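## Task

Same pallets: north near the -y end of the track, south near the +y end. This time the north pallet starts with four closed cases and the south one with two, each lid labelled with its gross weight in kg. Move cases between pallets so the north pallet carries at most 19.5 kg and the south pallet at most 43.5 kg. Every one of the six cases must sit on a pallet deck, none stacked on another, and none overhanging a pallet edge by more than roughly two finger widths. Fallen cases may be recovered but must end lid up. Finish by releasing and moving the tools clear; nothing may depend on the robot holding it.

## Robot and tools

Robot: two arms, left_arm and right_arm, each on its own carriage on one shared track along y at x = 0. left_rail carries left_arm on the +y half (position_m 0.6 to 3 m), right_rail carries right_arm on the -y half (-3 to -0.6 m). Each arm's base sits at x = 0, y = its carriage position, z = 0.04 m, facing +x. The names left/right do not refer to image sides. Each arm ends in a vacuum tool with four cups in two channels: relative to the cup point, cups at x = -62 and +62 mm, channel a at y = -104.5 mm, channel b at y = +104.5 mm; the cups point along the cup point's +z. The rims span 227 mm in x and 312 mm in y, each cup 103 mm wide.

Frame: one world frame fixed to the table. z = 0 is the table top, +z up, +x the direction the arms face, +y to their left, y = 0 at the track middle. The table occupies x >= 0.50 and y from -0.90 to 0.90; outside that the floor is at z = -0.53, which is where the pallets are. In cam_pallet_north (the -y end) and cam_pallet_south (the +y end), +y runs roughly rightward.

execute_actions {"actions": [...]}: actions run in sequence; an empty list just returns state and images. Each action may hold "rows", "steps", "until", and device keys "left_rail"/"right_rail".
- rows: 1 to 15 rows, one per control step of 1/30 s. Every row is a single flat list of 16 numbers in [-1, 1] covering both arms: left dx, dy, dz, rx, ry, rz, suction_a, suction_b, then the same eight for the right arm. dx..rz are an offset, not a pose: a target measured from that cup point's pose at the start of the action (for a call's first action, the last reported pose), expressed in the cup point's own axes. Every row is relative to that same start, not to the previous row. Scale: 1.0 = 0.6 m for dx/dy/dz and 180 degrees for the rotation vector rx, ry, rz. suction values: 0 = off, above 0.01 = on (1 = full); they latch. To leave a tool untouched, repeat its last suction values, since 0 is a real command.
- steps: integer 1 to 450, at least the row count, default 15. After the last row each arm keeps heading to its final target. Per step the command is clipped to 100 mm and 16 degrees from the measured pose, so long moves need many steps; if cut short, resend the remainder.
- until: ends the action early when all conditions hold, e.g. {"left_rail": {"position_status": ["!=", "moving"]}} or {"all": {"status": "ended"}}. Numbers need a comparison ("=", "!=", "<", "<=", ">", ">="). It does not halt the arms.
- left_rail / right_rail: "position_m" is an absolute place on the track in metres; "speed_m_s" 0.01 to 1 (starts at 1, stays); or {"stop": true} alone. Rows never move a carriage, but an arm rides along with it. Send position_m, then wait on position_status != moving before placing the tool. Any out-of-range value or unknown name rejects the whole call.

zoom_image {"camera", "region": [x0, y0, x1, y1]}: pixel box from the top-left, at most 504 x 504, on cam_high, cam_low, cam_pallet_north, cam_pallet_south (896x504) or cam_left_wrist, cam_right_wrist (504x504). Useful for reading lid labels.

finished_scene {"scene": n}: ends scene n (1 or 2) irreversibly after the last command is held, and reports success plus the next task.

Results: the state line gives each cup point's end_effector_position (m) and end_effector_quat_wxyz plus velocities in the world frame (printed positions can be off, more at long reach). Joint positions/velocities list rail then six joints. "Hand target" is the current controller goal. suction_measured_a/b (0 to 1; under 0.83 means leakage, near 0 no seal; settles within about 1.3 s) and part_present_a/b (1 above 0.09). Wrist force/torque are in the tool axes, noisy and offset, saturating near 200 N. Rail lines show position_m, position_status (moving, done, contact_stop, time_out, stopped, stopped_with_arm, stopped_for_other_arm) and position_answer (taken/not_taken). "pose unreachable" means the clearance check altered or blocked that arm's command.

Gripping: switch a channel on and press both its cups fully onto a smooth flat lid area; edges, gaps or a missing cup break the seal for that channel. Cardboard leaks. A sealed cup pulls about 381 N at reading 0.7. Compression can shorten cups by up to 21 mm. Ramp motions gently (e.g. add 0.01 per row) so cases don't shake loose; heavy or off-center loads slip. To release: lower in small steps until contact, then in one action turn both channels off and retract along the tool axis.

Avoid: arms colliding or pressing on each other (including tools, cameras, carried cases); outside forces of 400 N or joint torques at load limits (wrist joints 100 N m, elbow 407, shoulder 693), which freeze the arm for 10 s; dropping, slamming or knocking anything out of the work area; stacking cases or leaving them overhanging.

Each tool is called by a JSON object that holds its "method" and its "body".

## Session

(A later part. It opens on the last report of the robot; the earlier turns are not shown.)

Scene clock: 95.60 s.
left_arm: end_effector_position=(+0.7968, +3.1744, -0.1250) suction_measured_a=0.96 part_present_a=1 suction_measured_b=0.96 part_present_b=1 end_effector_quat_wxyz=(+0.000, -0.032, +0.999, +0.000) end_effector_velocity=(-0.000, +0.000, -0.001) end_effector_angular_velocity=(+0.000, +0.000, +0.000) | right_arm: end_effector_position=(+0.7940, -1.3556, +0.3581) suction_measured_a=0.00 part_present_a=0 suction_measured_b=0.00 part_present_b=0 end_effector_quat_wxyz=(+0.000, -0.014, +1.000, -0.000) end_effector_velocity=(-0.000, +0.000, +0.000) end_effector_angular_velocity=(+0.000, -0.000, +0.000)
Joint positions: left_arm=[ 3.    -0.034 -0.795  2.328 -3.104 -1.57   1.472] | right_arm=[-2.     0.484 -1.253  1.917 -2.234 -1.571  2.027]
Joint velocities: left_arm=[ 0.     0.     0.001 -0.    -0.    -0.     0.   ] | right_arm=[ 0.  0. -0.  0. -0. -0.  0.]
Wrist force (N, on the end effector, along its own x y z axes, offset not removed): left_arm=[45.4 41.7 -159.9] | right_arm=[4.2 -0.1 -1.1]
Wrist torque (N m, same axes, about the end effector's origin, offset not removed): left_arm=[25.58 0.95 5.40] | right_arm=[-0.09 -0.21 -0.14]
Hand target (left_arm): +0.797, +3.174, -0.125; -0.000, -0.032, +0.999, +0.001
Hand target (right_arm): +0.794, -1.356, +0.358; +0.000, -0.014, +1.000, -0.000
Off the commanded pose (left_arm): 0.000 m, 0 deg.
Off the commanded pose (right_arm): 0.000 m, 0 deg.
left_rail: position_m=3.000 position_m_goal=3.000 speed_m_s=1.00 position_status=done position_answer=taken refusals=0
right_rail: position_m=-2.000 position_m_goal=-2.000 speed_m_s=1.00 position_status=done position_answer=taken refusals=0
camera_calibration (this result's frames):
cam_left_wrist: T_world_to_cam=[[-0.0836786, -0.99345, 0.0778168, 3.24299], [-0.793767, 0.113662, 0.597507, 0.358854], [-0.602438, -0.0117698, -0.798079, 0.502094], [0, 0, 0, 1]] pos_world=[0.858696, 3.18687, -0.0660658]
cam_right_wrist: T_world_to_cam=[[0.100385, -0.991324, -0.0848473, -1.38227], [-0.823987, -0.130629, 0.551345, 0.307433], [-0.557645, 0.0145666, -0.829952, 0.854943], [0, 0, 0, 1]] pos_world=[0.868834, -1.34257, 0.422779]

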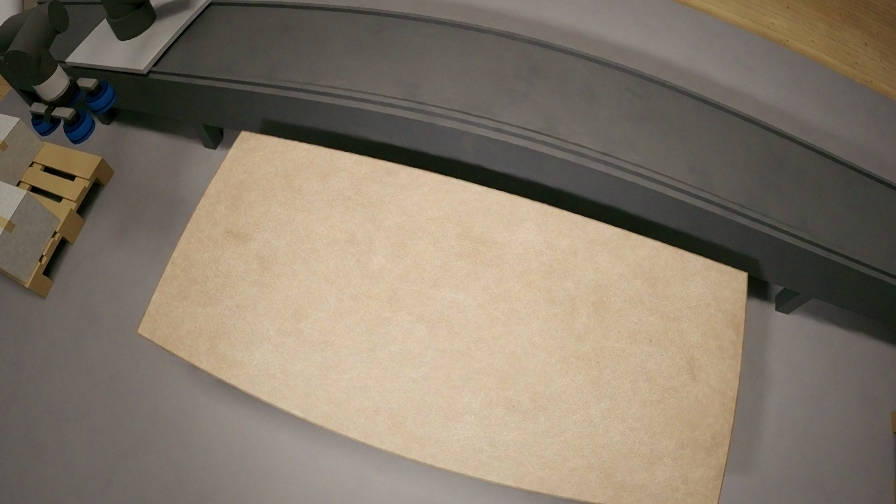

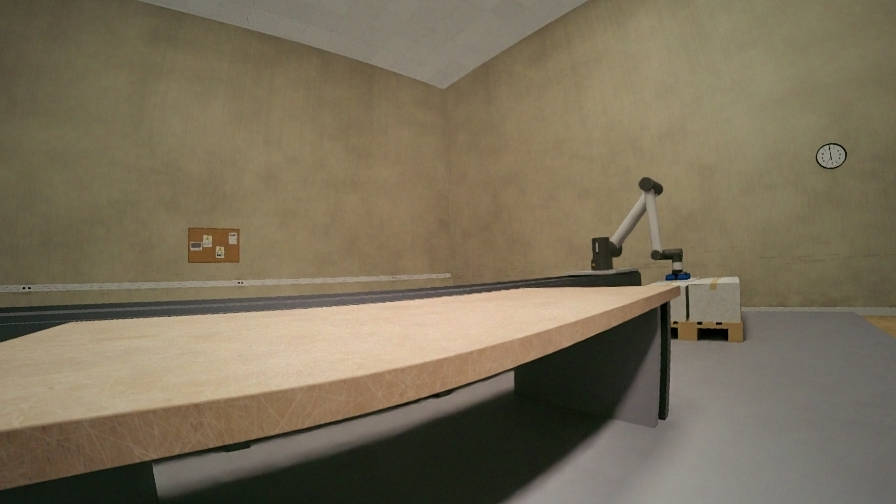

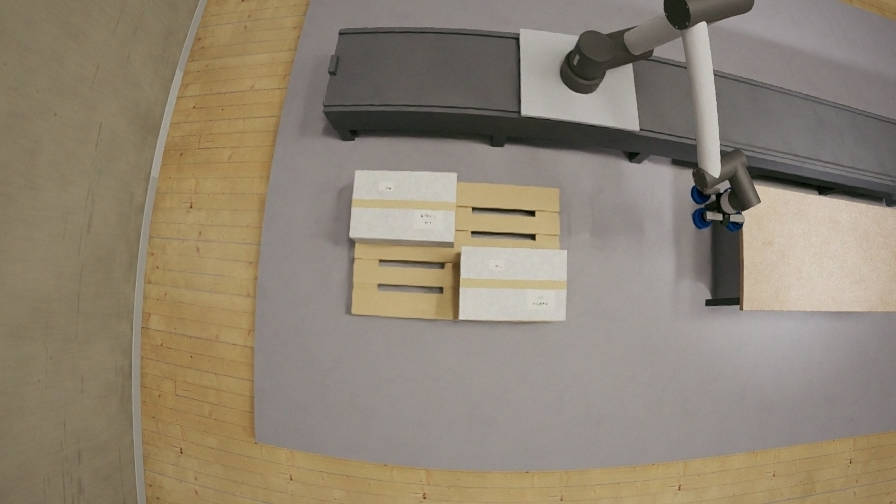

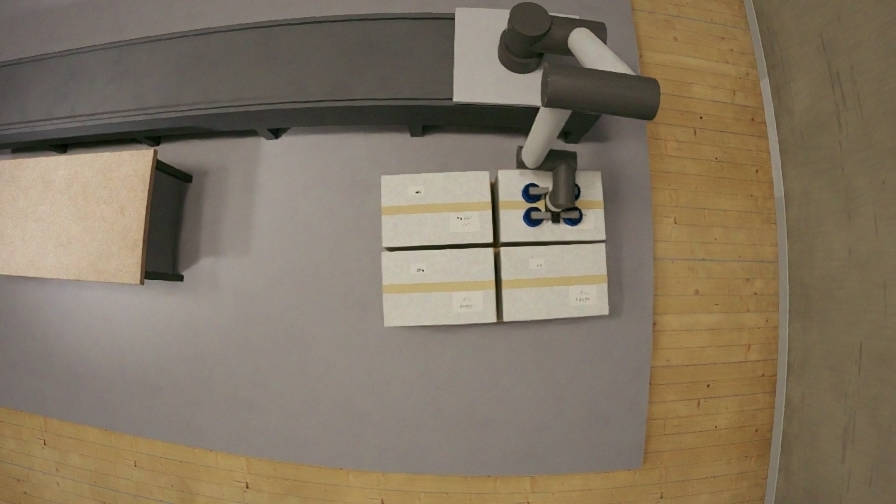

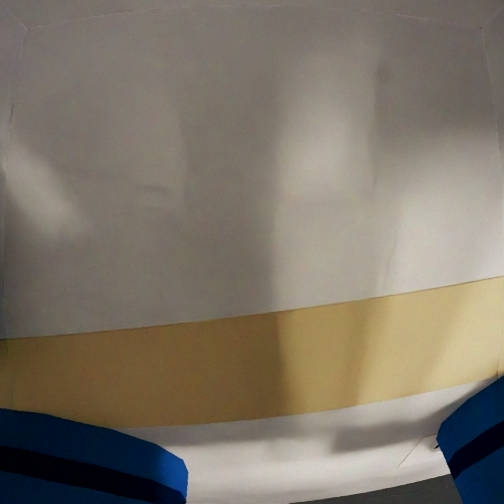

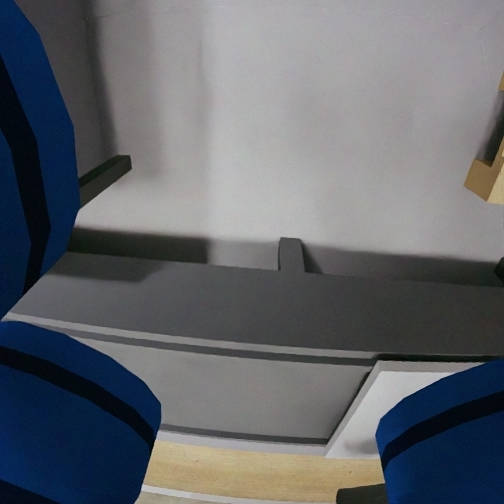

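{"method": "execute_actions", "body": {"actions": [{"rows":[[0,0,-0.001,0,0,0,1,1,0,0,0,0,0,0,0,0]],"steps":2}]}}

Scene clock: 96.03 s.
left_arm: end_effector_position=(+0.7968, +3.1744, -0.1251) suction_measured_a=0.96 part_present_a=1 suction_measured_b=0.96 part_present_b=1 end_effector_quat_wxyz=(+0.000, -0.032, +0.999, +0.000) end_effector_velocity=(+0.002, -0.000, +0.003) end_effector_angular_velocity=(-0.000, -0.004, +0.000) | right_arm: end_effector_position=(+0.7940, -1.3556, +0.3581) suction_measured_a=0.00 part_present_a=0 suction_measured_b=0.00 part_present_b=0 end_effector_quat_wxyz=(+0.000, -0.014, +1.000, -0.000) end_effector_velocity=(+0.000, +0.000, +0.000) end_effector_angular_velocity=(-0.000, -0.000, +0.000)
Joint positions: left_arm=[ 3.    -0.034 -0.794  2.328 -3.104 -1.57   1.472] | right_arm=[-2.     0.484 -1.253  1.917 -2.234 -1.571  2.027]
Joint velocities: left_arm=[ 0.     0.    -0.004 -0.    -0.    -0.    -0.   ] | right_arm=[ 0.  0. -0. -0.  0. -0. -0.]
Wrist force (N, on the end effector, along its own x y z axes, offset not removed): left_arm=[64.0 50.9 -200.0] | right_arm=[5.0 1.5 -0.4]
Wrist torque (N m, same axes, about the end effector's origin, offset not removed): left_arm=[26.83 0.53 5.73] | right_arm=[0.15 -0.37 -0.17]
Hand target (left_arm): +0.797, +3.174, -0.124; +0.000, -0.032, +0.999, +0.000
Hand target (right_arm): +0.794, -1.356, +0.358; +0.000, -0.014, +1.000, -0.000
Off the commanded pose (left_arm): 0.001 m, 0 deg.
Off the commanded pose (right_arm): 0.000 m, 0 deg.
left_rail: position_m=3.000 position_m_goal=3.000 speed_m_s=1.00 position_status=done position_answer=taken refusals=0
right_rail: position_m=-2.000 position_m_goal=-2.000 speed_m_s=1.00 position_status=done position_answer=taken refusals=0
camera_calibration (this result's frames):
cam_left_wrist: T_world_to_cam=[[-0.0836323, -0.993453, 0.0778215, 3.24297], [-0.793715, 0.113629, 0.597582, 0.358999], [-0.602513, -0.0117909, -0.798022, 0.502125], [0, 0, 0, 1]] pos_world=[0.858697, 3.18687, -0.0661982]
cam_right_wrist: T_world_to_cam=[[0.100384, -0.991324, -0.0848473, -1.38227], [-0.823987, -0.130629, 0.551345, 0.307433], [-0.557645, 0.0145667, -0.829952, 0.854944], [0, 0, 0, 1]] pos_world=[0.868834, -1.34257, 0.422779]

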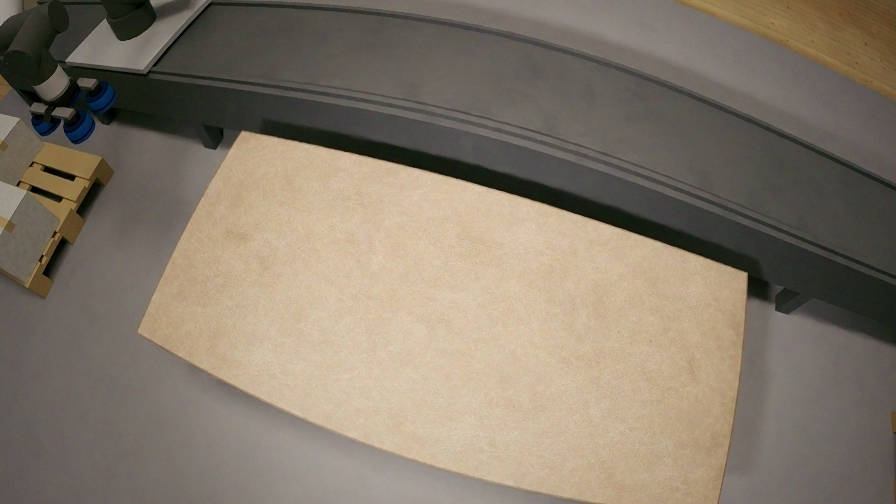

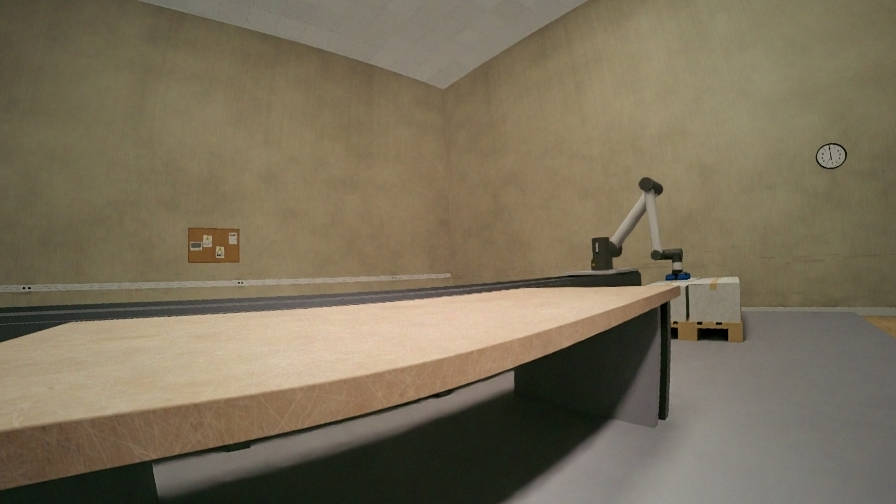

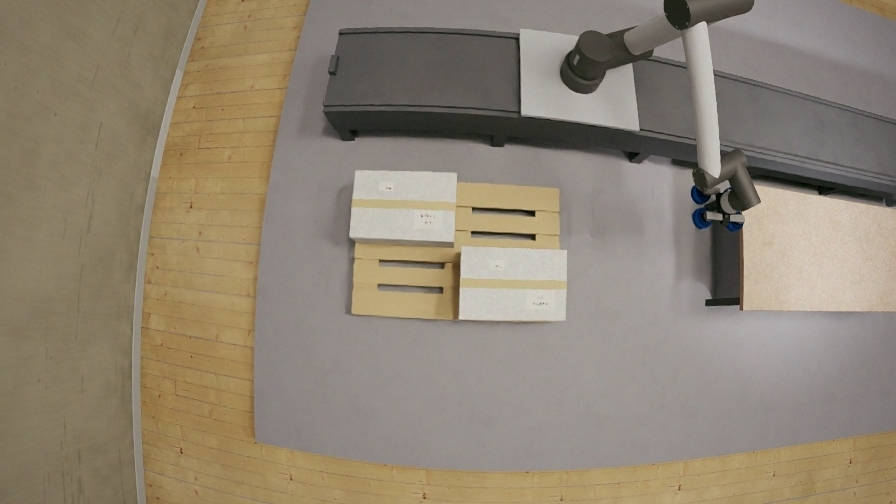

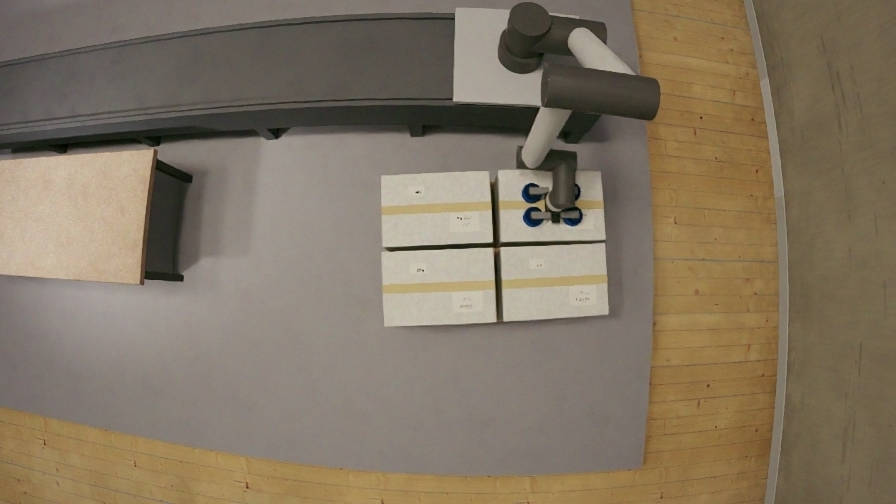

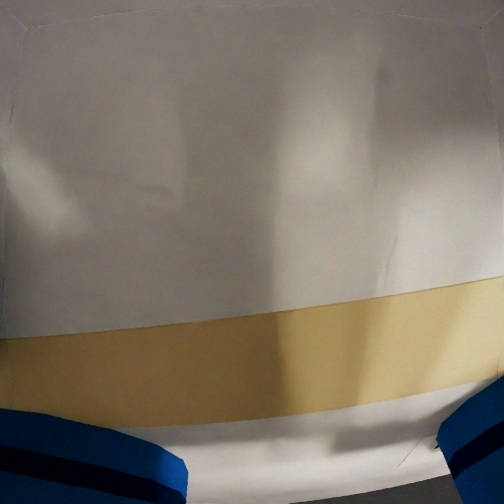

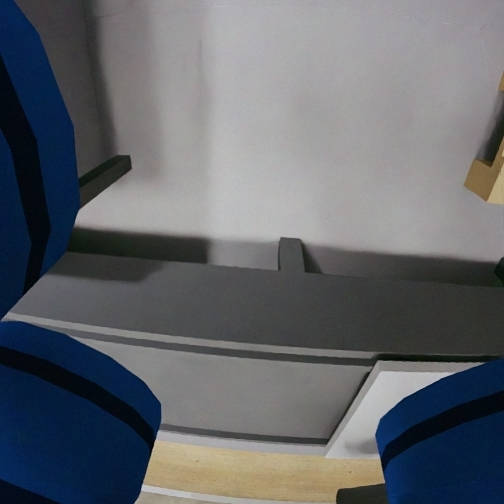

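{"method": "execute_actions", "body": {"actions": [{"rows":[[0,0,-0.009,0,0,0,0,0,0,0,0,0,0,0,0,0],[0,0,-0.017,0,0,0,0,0,0,0,0,0,0,0,0,0],[0,0,-0.025,0,0,0,0,0,0,0,0,0,0,0,0,0],[0,0,-0.033,0,0,0,0,0,0,0,0,0,0,0,0,0],[0,0,-0.041,0,0,0,0,0,0,0,0,0,0,0,0,0],[0,0,-0.051,0,0,0,0,0,0,0,0,0,0,0,0,0],[0,0,-0.066,0,0,0,0,0,0,0,0,0,0,0,0,0],[0,0,-0.086,0,0,0,0,0,0,0,0,0,0,0,0,0],[0,0,-0.106,0,0,0,0,0,0,0,0,0,0,0,0,0],[0,0,-0.13,0,0,0,0,0,0,0,0,0,0,0,0,0],[0,0,-0.16,0,0,0,0,0,0,0,0,0,0,0,0,0],[0,0,-0.19,0,0,0,0,0,0,0,0,0,0,0,0,0],[0,0,-0.22,0,0,0,0,0,0,0,0,0,0,0,0,0],[0,0,-0.26,0,0,0,0,0,0,0,0,0,0,0,0,0],[0,0,-0.33,0,0,0,0,0,0,0,0,0,0,0,0,0]],"steps":18}]}}

Scene clock: 98.33 s.
left_arm: end_effector_position=(+0.7968, +3.1747, +0.0064) suction_measured_a=0.01 part_present_a=0 suction_measured_b=0.01 part_present_b=0 end_effector_quat_wxyz=(+0.004, -0.032, +0.999, +0.000) end_effector_velocity=(+0.004, +0.001, +0.455) end_effector_angular_velocity=(-0.001, -0.043, -0.000) | right_arm: end_effector_position=(+0.7940, -1.3556, +0.3581) suction_measured_a=0.00 part_present_a=0 suction_measured_b=0.00 part_present_b=0 end_effector_quat_wxyz=(+0.000, -0.014, +1.000, -0.000) end_effector_velocity=(-0.000, +0.000, +0.000) end_effector_angular_velocity=(+0.000, -0.000, +0.000)
Joint positions: left_arm=[ 3.    -0.034 -1.003  2.345 -2.919 -1.569  1.473] | right_arm=[-2.     0.484 -1.253  1.917 -2.234 -1.571  2.027]
Joint velocities: left_arm=[ 0.     0.001 -0.711 -0.005  0.673  0.001  0.002] | right_arm=[ 0.  0. -0.  0. -0.  0. -0.]
Wrist force (N, on the end effector, along its own x y z axes, offset not removed): left_arm=[-4.3 1.3 -0.7] | right_arm=[4.8 1.1 -0.5]
Wrist torque (N m, same axes, about the end effector's origin, offset not removed): left_arm=[-0.51 0.52 -0.05] | right_arm=[0.10 -0.29 -0.17]
Hand target (left_arm): +0.795, +3.175, +0.066; +0.004, -0.032, +0.999, +0.000
Hand target (right_arm): +0.794, -1.356, +0.358; +0.000, -0.014, +1.000, -0.000
Off the commanded pose (left_arm): 0.067 m, 0 deg.
Off the commanded pose (right_arm): 0.000 m, 0 deg.
left_rail: position_m=3.000 position_m_goal=3.000 speed_m_s=1.00 position_status=done position_answer=taken refusals=0
right_rail: position_m=-2.000 position_m_goal=-2.000 speed_m_s=1.00 position_status=done position_answer=taken refusals=0
camera_calibration (this result's frames):
cam_left_wrist: T_world_to_cam=[[-0.0842618, -0.993454, 0.0771298, 3.23356], [-0.797791, 0.113638, 0.592128, 0.283591], [-0.597017, -0.0116397, -0.802144, 0.602187], [0, 0, 0, 1]] pos_world=[0.858227, 3.18717, 0.0657158]
cam_right_wrist: T_world_to_cam=[[0.100384, -0.991324, -0.0848472, -1.38227], [-0.823987, -0.130629, 0.551345, 0.307433], [-0.557645, 0.0145666, -0.829952, 0.854944], [0, 0, 0, 1]] pos_world=[0.868834, -1.34257, 0.422779]

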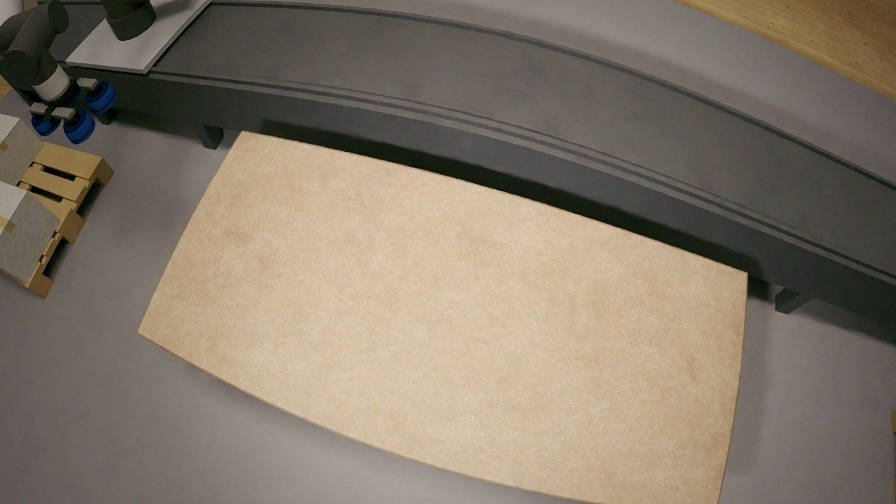

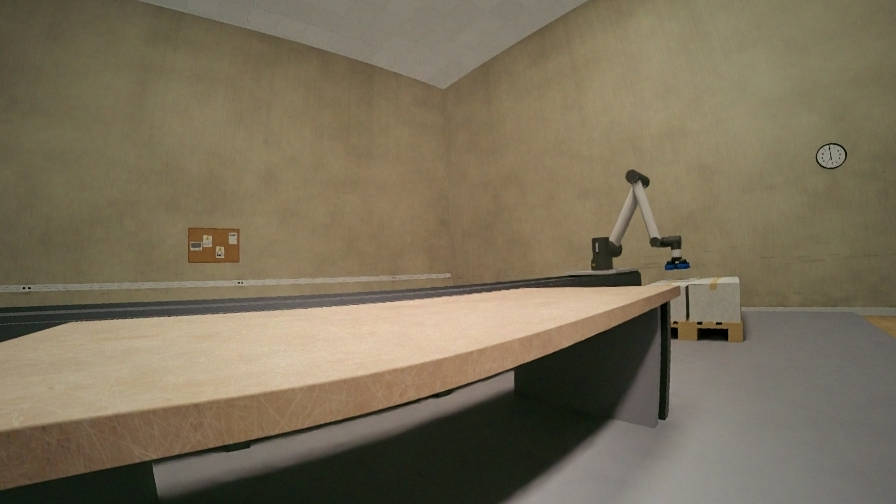

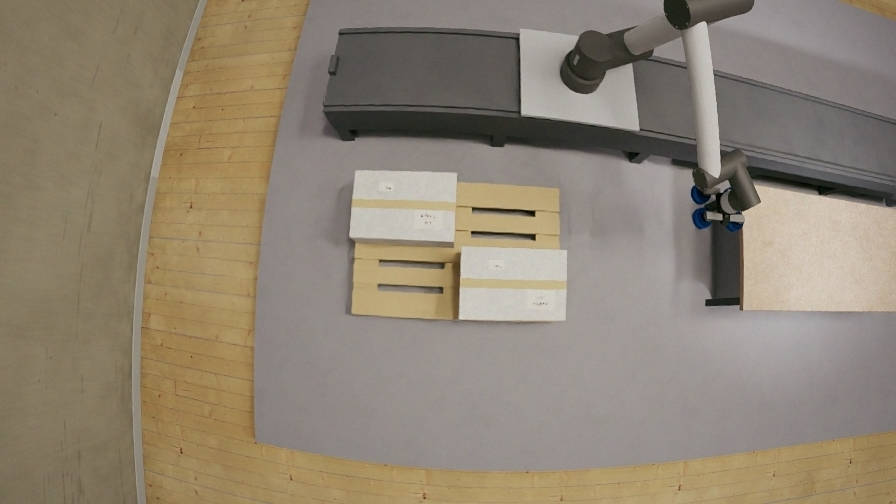

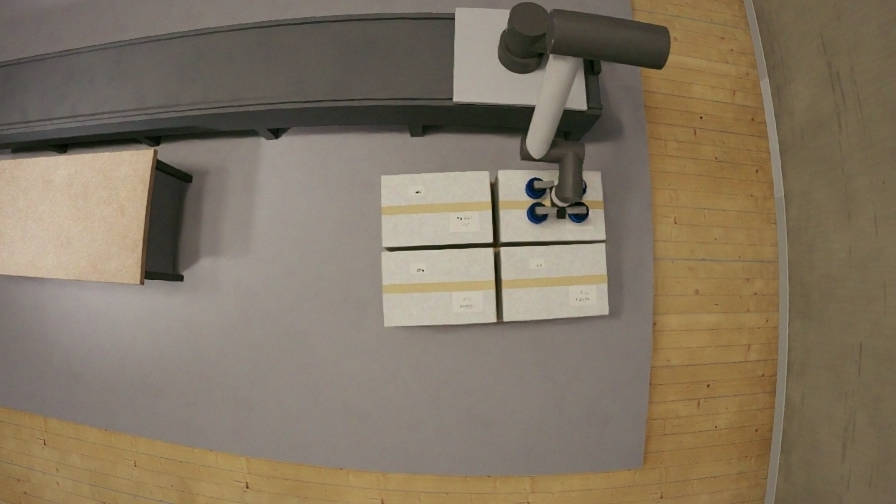

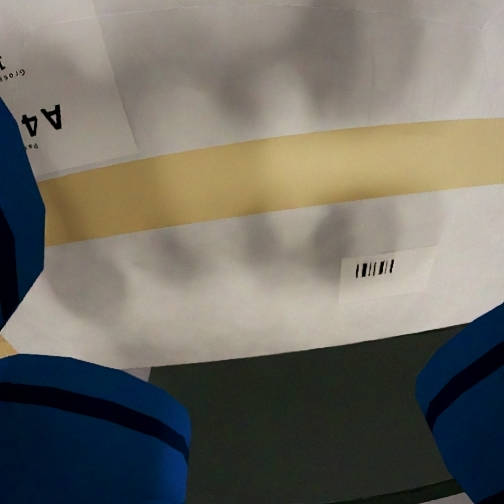

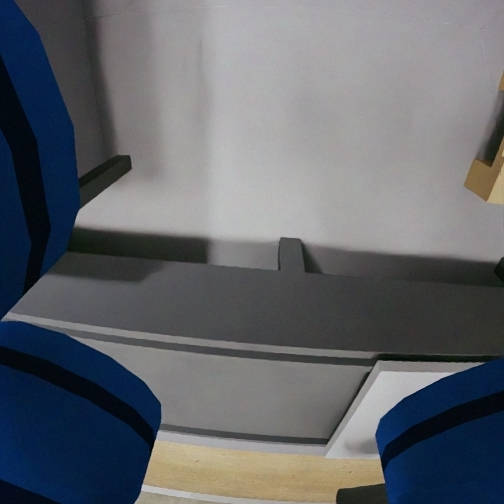

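The case is released and the tool is moving clear above it; ending the scene.

{"method": "finished_scene", "body": {"scene": 2}}

The scene is finished: the task was done.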